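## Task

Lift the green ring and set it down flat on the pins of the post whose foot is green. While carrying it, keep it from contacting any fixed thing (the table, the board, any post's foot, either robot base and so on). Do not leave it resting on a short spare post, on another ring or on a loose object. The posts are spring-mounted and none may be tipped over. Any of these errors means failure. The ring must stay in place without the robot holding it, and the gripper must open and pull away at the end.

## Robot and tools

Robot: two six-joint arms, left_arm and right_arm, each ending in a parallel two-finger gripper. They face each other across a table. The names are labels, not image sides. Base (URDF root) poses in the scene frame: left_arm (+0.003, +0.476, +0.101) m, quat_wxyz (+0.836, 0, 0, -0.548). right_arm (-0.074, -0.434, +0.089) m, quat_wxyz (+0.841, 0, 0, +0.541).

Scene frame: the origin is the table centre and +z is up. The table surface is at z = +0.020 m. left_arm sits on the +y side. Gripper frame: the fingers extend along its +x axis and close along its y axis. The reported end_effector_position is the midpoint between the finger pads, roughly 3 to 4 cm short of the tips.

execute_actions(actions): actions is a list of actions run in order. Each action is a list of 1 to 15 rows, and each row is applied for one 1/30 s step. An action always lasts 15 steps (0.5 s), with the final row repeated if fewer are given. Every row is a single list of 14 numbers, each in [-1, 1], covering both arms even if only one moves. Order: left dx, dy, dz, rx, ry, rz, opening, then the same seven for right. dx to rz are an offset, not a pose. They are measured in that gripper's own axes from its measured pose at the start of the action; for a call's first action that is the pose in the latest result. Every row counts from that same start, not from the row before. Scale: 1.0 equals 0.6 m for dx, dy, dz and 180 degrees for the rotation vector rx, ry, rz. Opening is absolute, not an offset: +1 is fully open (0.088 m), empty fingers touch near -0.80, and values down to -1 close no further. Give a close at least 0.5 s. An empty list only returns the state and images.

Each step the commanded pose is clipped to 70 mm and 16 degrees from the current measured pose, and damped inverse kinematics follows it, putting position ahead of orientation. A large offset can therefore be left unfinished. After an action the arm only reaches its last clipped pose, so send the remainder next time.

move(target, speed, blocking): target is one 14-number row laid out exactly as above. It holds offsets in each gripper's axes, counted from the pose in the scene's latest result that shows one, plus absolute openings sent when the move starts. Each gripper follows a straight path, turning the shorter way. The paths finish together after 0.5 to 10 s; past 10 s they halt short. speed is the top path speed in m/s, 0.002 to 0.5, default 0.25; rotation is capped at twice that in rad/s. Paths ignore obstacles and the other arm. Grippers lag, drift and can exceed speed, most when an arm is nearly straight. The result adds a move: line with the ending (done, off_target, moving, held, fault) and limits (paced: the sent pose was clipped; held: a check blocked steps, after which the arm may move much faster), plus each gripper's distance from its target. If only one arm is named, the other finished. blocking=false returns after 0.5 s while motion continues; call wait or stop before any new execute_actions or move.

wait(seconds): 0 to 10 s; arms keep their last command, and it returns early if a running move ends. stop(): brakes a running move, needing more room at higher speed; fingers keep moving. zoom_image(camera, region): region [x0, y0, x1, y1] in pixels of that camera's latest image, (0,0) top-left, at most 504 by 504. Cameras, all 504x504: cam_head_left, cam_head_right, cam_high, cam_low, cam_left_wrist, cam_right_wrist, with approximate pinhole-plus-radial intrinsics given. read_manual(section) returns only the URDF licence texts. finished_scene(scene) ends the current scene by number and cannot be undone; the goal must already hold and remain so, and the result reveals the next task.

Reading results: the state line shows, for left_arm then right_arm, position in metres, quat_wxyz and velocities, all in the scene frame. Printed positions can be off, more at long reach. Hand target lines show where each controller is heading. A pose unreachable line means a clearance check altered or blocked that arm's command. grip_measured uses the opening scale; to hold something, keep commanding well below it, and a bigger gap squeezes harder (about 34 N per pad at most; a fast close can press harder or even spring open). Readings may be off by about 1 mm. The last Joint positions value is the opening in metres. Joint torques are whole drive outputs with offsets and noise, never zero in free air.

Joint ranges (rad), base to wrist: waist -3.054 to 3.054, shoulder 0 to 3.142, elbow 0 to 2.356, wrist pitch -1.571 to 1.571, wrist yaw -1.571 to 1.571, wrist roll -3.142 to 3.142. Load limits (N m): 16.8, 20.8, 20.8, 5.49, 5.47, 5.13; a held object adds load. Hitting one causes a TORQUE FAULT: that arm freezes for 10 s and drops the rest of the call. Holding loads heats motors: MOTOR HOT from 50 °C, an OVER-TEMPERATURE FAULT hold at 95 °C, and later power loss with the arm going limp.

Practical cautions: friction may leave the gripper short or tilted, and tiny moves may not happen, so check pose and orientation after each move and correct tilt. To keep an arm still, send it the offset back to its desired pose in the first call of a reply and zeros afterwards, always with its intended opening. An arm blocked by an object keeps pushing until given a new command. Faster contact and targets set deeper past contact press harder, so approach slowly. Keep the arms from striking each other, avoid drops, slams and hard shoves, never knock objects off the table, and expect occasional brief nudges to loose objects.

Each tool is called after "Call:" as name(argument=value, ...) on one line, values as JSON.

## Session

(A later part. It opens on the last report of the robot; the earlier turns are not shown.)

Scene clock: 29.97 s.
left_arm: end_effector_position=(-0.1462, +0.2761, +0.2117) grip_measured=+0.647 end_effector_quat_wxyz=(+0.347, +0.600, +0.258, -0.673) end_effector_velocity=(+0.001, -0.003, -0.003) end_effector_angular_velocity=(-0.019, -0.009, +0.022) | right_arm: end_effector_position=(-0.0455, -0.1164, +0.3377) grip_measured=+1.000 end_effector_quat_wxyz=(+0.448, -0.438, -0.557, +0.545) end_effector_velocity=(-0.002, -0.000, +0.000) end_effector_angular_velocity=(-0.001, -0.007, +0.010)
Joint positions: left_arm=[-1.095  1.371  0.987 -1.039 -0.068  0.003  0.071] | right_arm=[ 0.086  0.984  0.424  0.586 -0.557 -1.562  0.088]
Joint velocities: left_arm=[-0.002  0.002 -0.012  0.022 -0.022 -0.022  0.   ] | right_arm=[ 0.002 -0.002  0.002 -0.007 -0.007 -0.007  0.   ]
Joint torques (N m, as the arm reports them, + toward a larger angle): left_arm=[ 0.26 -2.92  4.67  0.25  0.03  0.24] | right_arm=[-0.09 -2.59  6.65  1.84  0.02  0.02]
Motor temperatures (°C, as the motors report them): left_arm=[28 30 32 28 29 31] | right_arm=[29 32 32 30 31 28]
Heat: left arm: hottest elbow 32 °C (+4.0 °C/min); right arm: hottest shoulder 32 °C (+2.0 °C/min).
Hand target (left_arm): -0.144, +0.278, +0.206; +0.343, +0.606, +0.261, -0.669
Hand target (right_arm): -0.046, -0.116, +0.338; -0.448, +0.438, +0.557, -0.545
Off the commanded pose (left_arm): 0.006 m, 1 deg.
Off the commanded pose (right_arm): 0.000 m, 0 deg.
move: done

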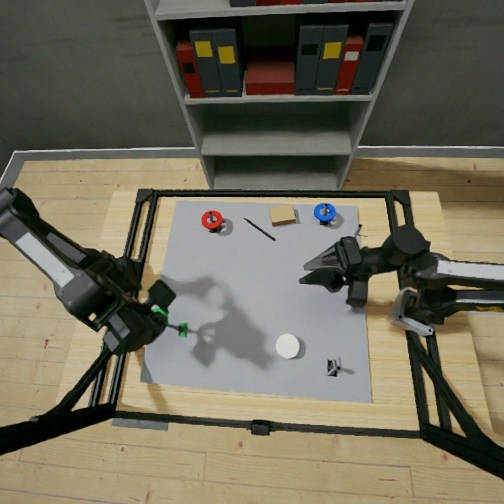

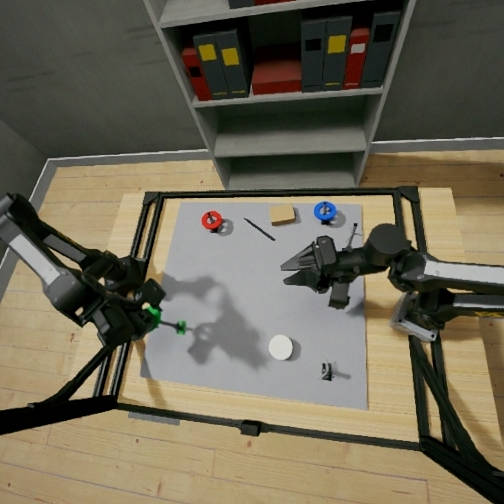

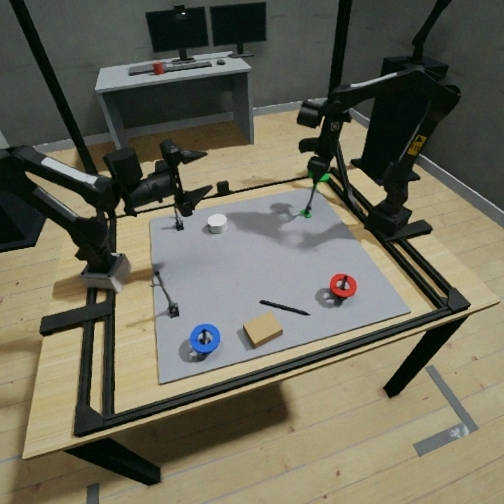

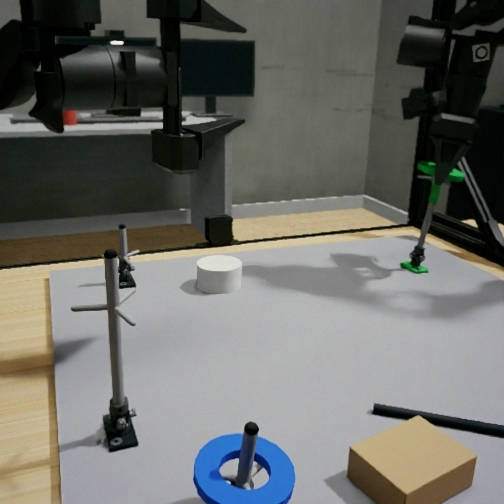

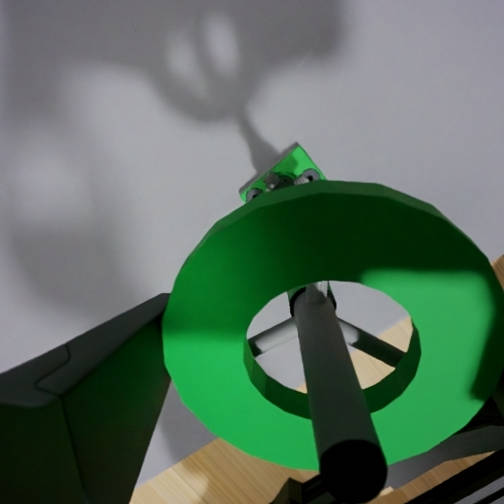

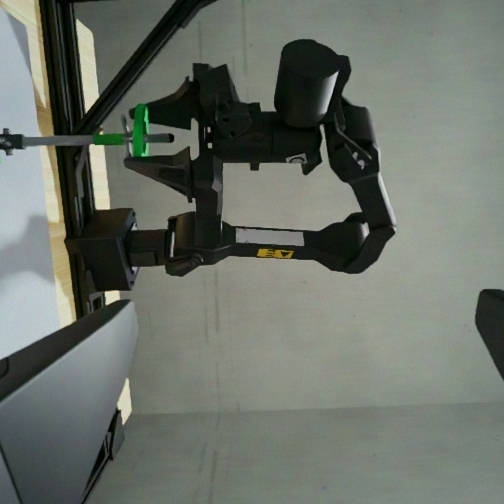

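Call:
move(target=[0.016,0,0,0,0.012,0,0.3,0,0,0,0,0,0,1], speed=0.04)

Call:
execute_actions(actions=[[[0,0,0,0,0,0,1,0,0,0,0,0,0,1]]])

Call:
move(target=[-0.16,0,0,0,0,0,1,0,0,0,0,0,0,1], speed=0.15)

Call:
zoom_image(camera="cam_right_wrist", region=[70, 60, 270, 220])

Call:
zoom_image(camera="cam_low", region=[384, 90, 504, 220])

Scene clock: 30.83 s.
left_arm: end_effector_position=(-0.1457, +0.2755, +0.2057) grip_measured=+0.647 end_effector_quat_wxyz=(+0.345, +0.609, +0.261, -0.665) end_effector_velocity=(+0.003, +0.001, -0.002) end_effector_angular_velocity=(+0.009, -0.013, +0.025) | right_arm: end_effector_position=(-0.0455, -0.1164, +0.3377) grip_measured=+1.000 end_effector_quat_wxyz=(+0.448, -0.438, -0.557, +0.545) end_effector_velocity=(-0.000, -0.000, +0.000) end_effector_angular_velocity=(-0.007, +0.022, +0.005)
Joint positions: left_arm=[-1.094  1.397  0.986 -1.037 -0.072  0.004  0.071] | right_arm=[ 0.086  0.984  0.424  0.586 -0.557 -1.562  0.088]
Joint velocities: left_arm=[ 0.002  0.007 -0.002 -0.007 -0.007 -0.022 -0.   ] | right_arm=[-0.002 -0.002  0.002 -0.007 -0.007  0.022  0.   ]
Joint torques (N m, as the arm reports them, + toward a larger angle): left_arm=[ 0.05 -2.21  6.46  0.25  0.11 -0.05] | right_arm=[-0.11 -2.6   6.65  1.85  0.02  0.02]
Motor temperatures (°C, as the motors report them): left_arm=[28 30 32 28 29 31] | right_arm=[29 32 32 30 31 28]
Heat: left arm: hottest elbow 32 °C (+3.9 °C/min); right arm: hottest shoulder 32 °C (+1.9 °C/min).
Hand target (left_arm): -0.147, +0.275, +0.202; +0.342, +0.612, +0.265, -0.662
Hand target (right_arm): -0.046, -0.116, +0.338; -0.448, +0.438, +0.557, -0.545
Off the commanded pose (left_arm): 0.004 m, 1 deg.
Off the commanded pose (right_arm): 0.000 m, 0 deg.
move: done

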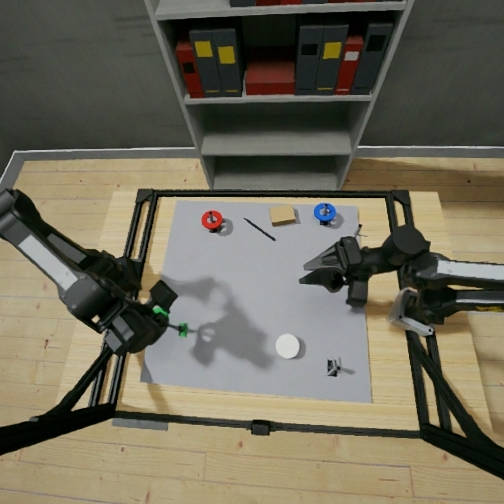

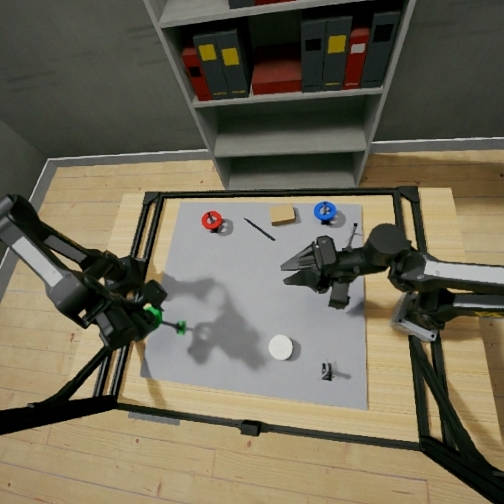

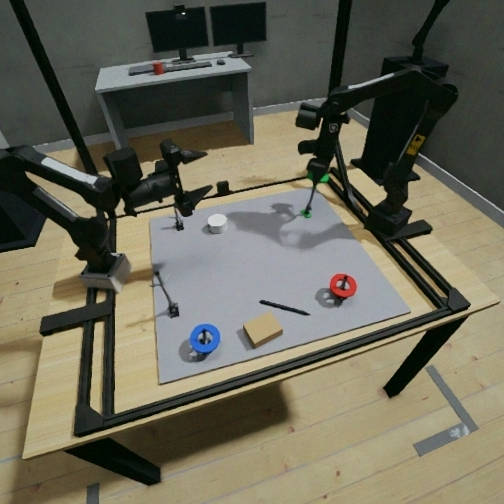

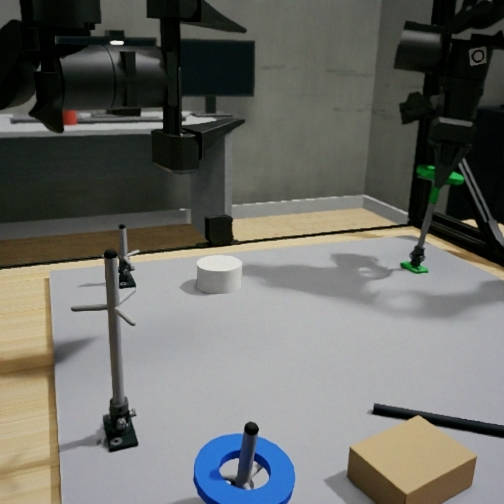

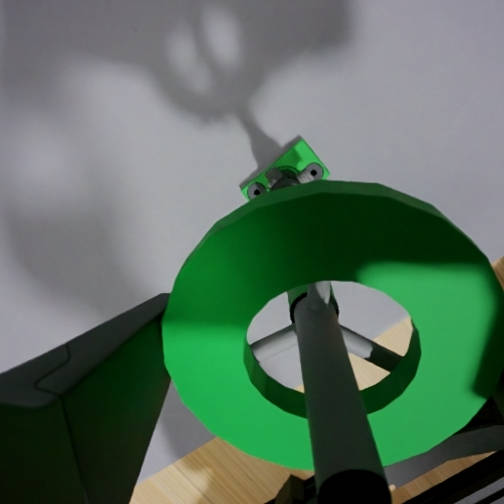

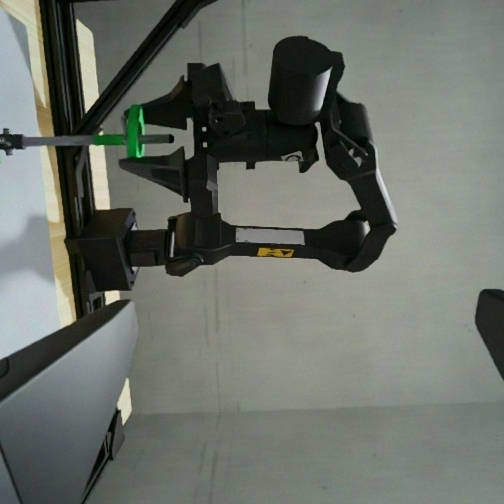

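Scene clock: 31.33 s.
left_arm: end_effector_position=(-0.1456, +0.2753, +0.2057) grip_measured=+0.996 end_effector_quat_wxyz=(+0.345, +0.609, +0.261, -0.665) end_effector_velocity=(+0.003, +0.001, +0.001) end_effector_angular_velocity=(-0.003, -0.006, +0.011) | right_arm: end_effector_position=(-0.0455, -0.1164, +0.3377) grip_measured=+1.000 end_effector_quat_wxyz=(+0.448, -0.438, -0.557, +0.545) end_effector_velocity=(-0.001, -0.001, -0.007) end_effector_angular_velocity=(-0.024, +0.002, +0.005)
Joint positions: left_arm=[-1.094  1.397  0.986 -1.037 -0.073  0.004  0.088] | right_arm=[ 0.086  0.984  0.424  0.586 -0.557 -1.562  0.088]
Joint velocities: left_arm=[ 0.002 -0.007 -0.002 -0.007 -0.007 -0.007  0.006] | right_arm=[-0.002 -0.002 -0.007 -0.022 -0.007 -0.007  0.   ]
Joint torques (N m, as the arm reports them, + toward a larger angle): left_arm=[-0.11 -3.82  6.13 -0.01  0.04  0.01] | right_arm=[-0.11 -2.6   6.67  1.85  0.02  0.02]
Motor temperatures (°C, as the motors report them): left_arm=[28 30 32 28 29 31] | right_arm=[29 32 32 30 31 28]
Heat: left arm: hottest elbow 32 °C (+3.8 °C/min); right arm: hottest shoulder 32 °C (+1.9 °C/min).
Hand target (left_arm): -0.146, +0.275, +0.206; +0.345, +0.609, +0.261, -0.665
Hand target (right_arm): -0.046, -0.116, +0.338; -0.448, +0.438, +0.557, -0.545
Off the commanded pose (left_arm): 0.000 m, 0 deg.
Off the commanded pose (right_arm): 0.000 m, 0 deg.

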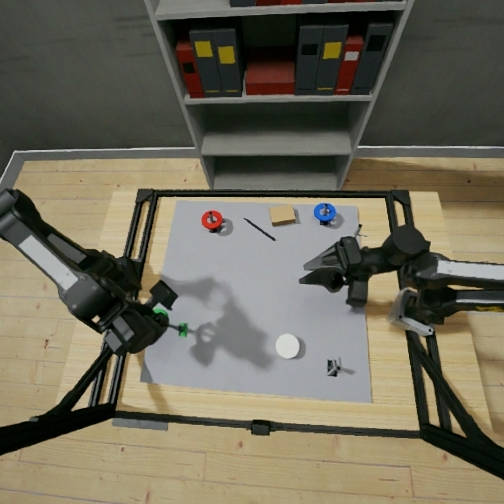

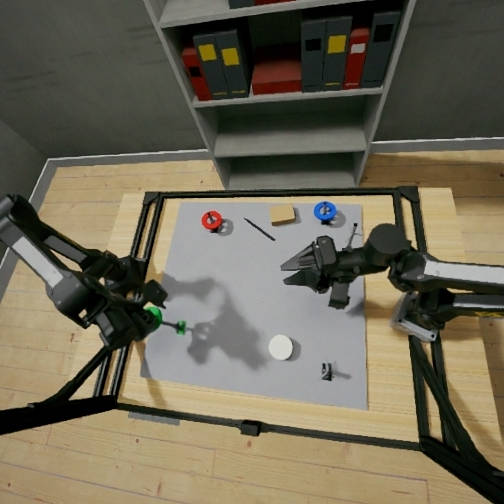

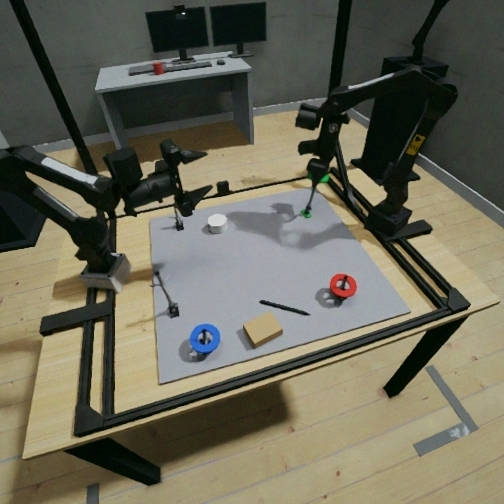

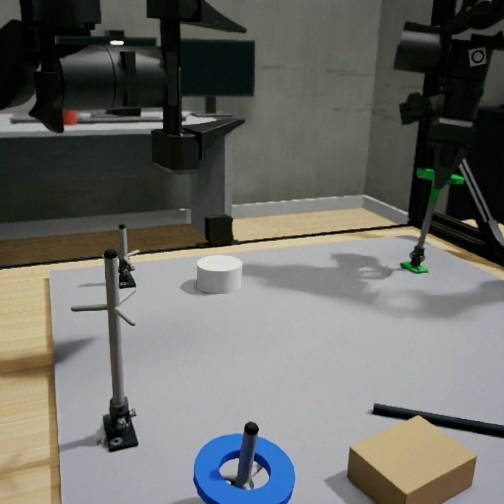

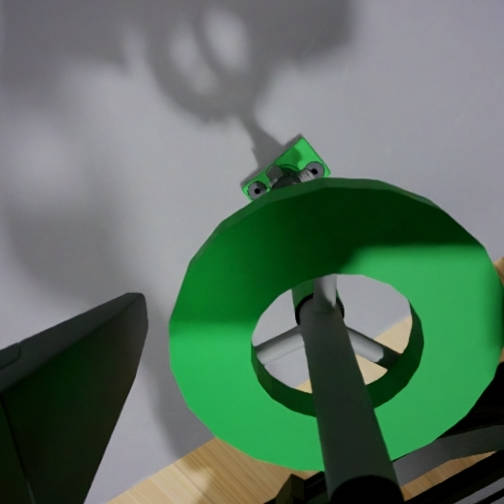

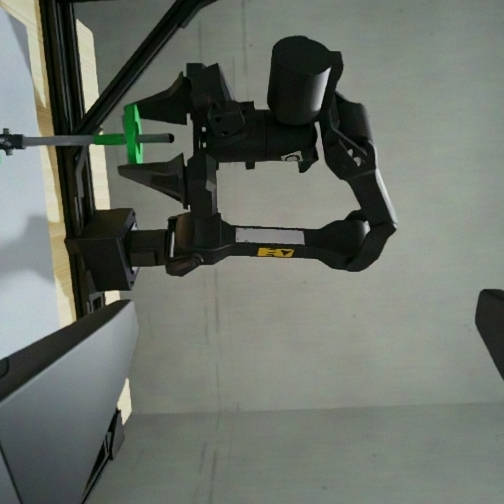

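Scene clock: 32.53 s.
left_arm: end_effector_position=(-0.1416, +0.2898, +0.2966) grip_measured=+1.000 end_effector_quat_wxyz=(+0.341, +0.613, +0.262, -0.662) end_effector_velocity=(+0.002, +0.003, +0.001) end_effector_angular_velocity=(+0.018, -0.005, +0.009) | right_arm: end_effector_position=(-0.0455, -0.1164, +0.3377) grip_measured=+1.000 end_effector_quat_wxyz=(+0.448, -0.438, -0.557, +0.545) end_effector_velocity=(+0.001, -0.001, +0.002) end_effector_angular_velocity=(+0.010, +0.003, -0.010)
Joint positions: left_arm=[-1.12   1.36   1.321 -1.422 -0.074 -0.019  0.088] | right_arm=[ 0.086  0.984  0.424  0.586 -0.557 -1.562  0.088]
Joint velocities: left_arm=[ 0.002  0.002  0.007 -0.022  0.007 -0.007  0.   ] | right_arm=[-0.002 -0.007 -0.002  0.007  0.007  0.007  0.   ]
Joint torques (N m, as the arm reports them, + toward a larger angle): left_arm=[-0.41 -3.59  7.8  -0.14 -0.11 -0.26] | right_arm=[-0.07 -2.61  6.66  1.85  0.03  0.03]
Motor temperatures (°C, as the motors report them): left_arm=[28 30 32 28 29 31] | right_arm=[29 32 32 30 31 28]
Heat: left arm: hottest elbow 32 °C (+3.7 °C/min); right arm: hottest shoulder 32 °C (+1.8 °C/min).
Hand target (left_arm): -0.143, +0.289, +0.301; +0.345, +0.609, +0.261, -0.665
Hand target (right_arm): -0.046, -0.116, +0.338; -0.448, +0.438, +0.557, -0.545
Off the commanded pose (left_arm): 0.005 m, 1 deg.
Off the commanded pose (right_arm): 0.000 m, 0 deg.
move: done

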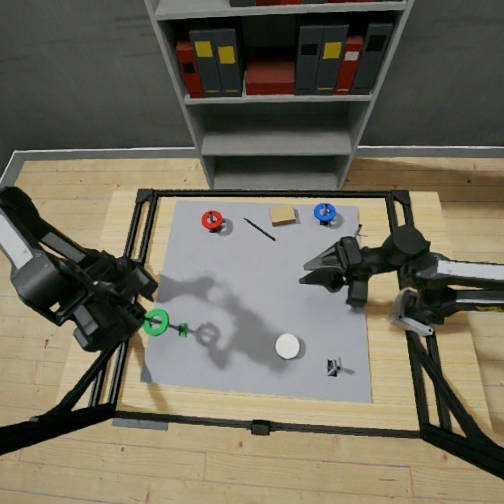

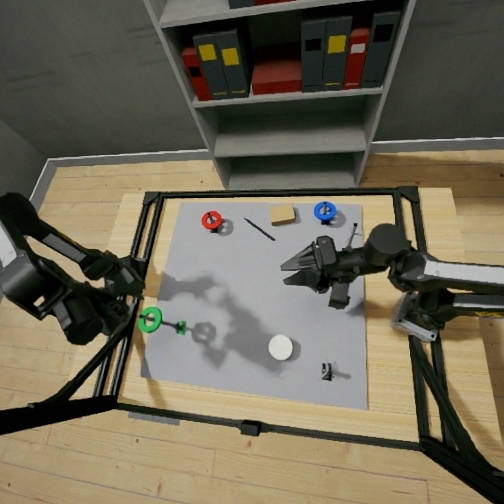

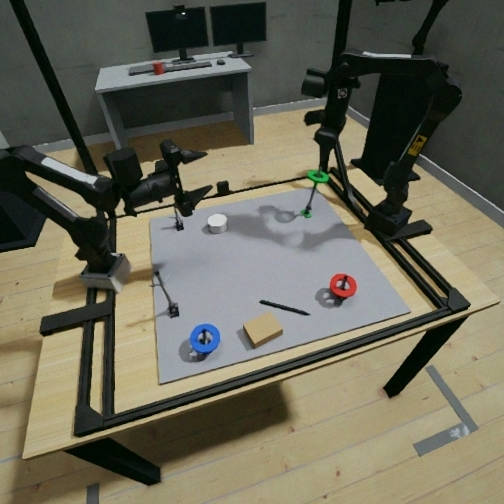

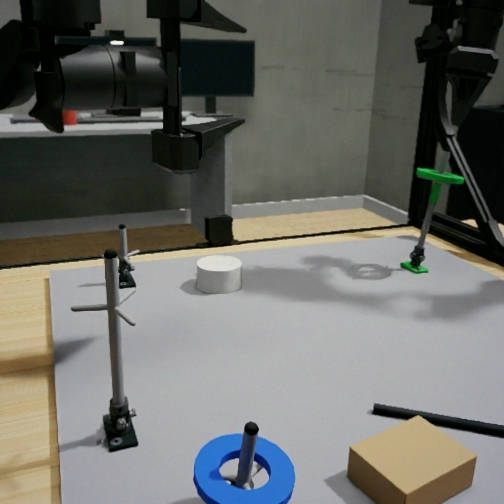

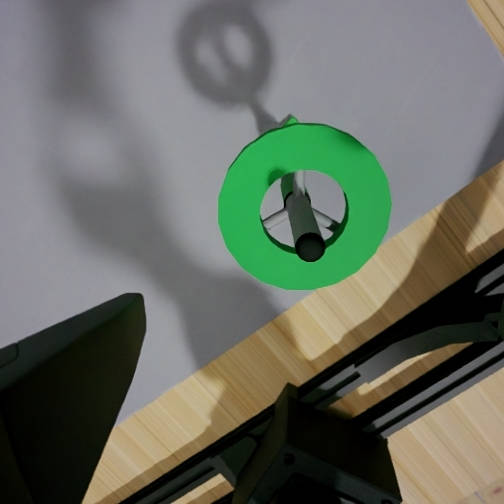

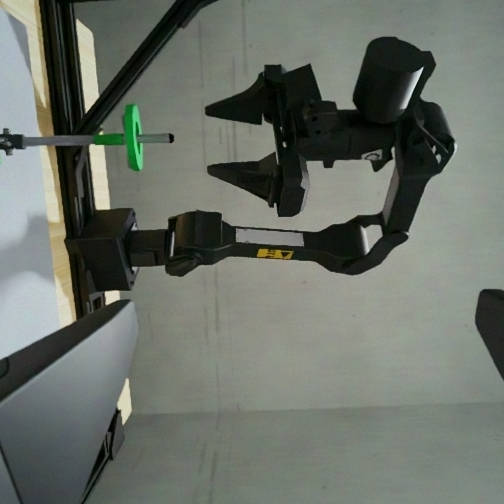

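Region (70, 60, 270, 220) of cam_right_wrist's 504x504 image, scaled by 2.520, with more detail than that image has; it fills the top 403 rows of this view, and the rest is white.

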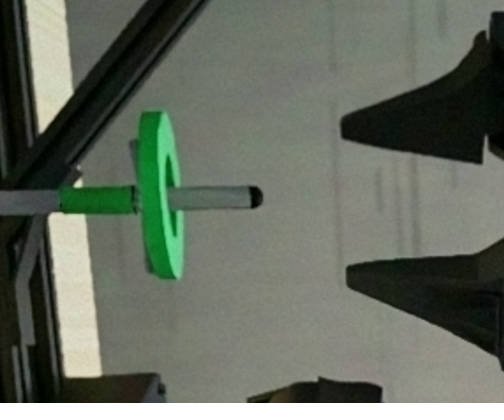

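Region (384, 90, 504, 220) of cam_low's 504x504 image, scaled by 3.877, with more detail than that image has; it fills the left 465 columns of this view, and the rest is white.

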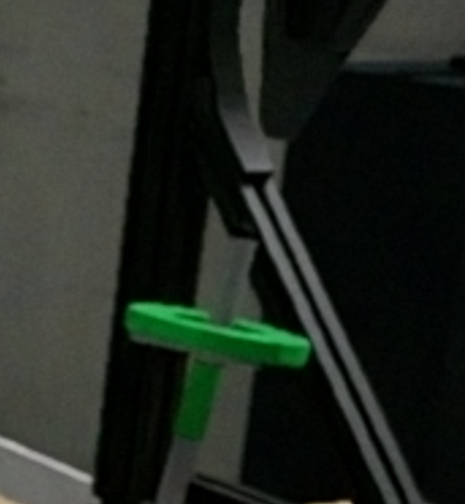

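Move a bit further clear.

Call:
move(target=[-0.03,0.22,0,0,0,0,1,0,0,0,0,0,0,1], speed=0.3)

Call:
finished_scene(scene=1)

Scene clock: 33.70 s.
left_arm: end_effector_position=(-0.0395, +0.2119, +0.3213) grip_measured=+1.000 end_effector_quat_wxyz=(+0.341, +0.614, +0.266, -0.660) end_effector_velocity=(+0.006, -0.005, -0.001) end_effector_angular_velocity=(-0.006, -0.022, +0.008) | right_arm: end_effector_position=(-0.0455, -0.1164, +0.3377) grip_measured=+1.000 end_effector_quat_wxyz=(+0.448, -0.438, -0.557, +0.545) end_effector_velocity=(-0.000, -0.000, +0.000) end_effector_angular_velocity=(-0.001, -0.007, +0.005)
Joint positions: left_arm=[-0.576  1.487  1.529 -1.487 -0.007  0.517  0.088] | right_arm=[ 0.086  0.984  0.424  0.586 -0.557 -1.562  0.088]
Joint velocities: left_arm=[ 0.012  0.012  0.007  0.007 -0.022  0.007  0.   ] | right_arm=[-0.002 -0.002  0.002 -0.007 -0.007 -0.007  0.   ]
Joint torques (N m, as the arm reports them, + toward a larger angle): left_arm=[ 0.28 -3.42  7.62 -0.12  0.17  0.25] | right_arm=[-0.06 -2.61  6.66  1.85  0.02  0.02]
Motor temperatures (°C, as the motors report them): left_arm=[28 30 32 28 29 31] | right_arm=[29 32 33 30 31 28]
Heat: left arm: hottest elbow 32 °C (+3.6 °C/min); right arm: hottest elbow 33 °C (+3.6 °C/min).
Hand target (left_arm): -0.039, +0.209, +0.323; +0.340, +0.613, +0.264, -0.662
Hand target (right_arm): -0.046, -0.116, +0.338; -0.448, +0.438, +0.557, -0.545
Off the commanded pose (left_arm): 0.004 m, 0 deg.
Off the commanded pose (right_arm): 0.000 m, 0 deg.
move: done

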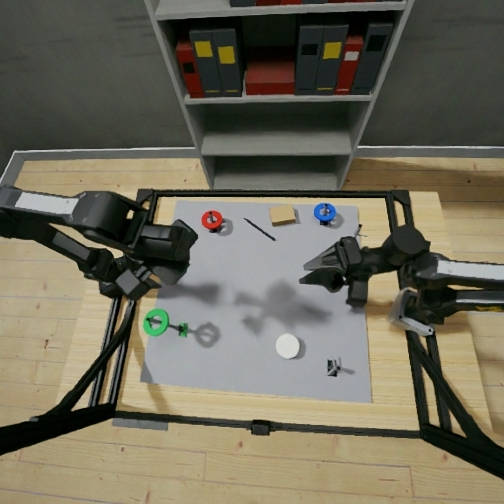

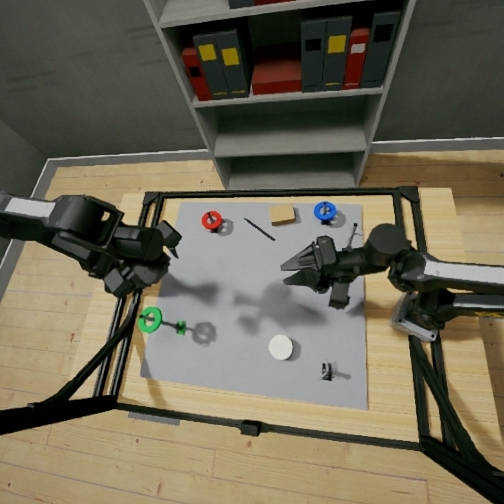

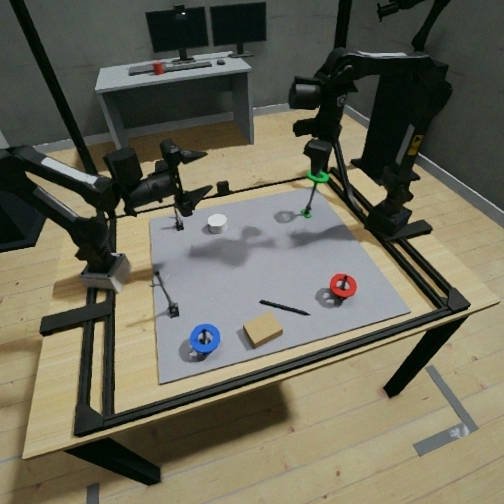

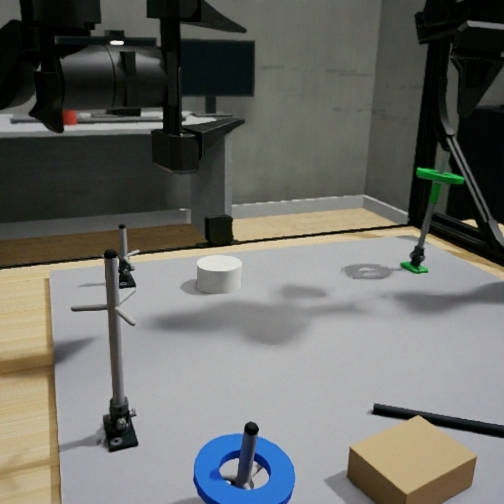

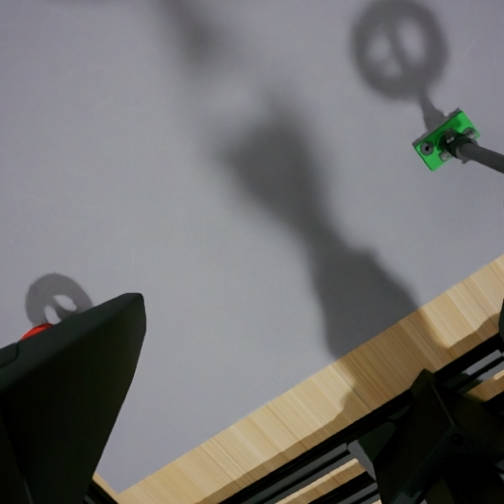

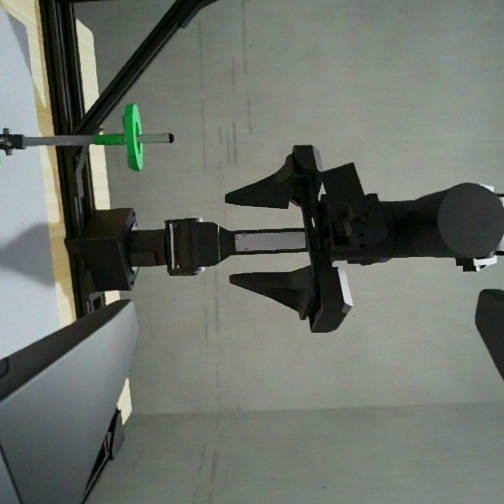

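The scene is finished: the task was done.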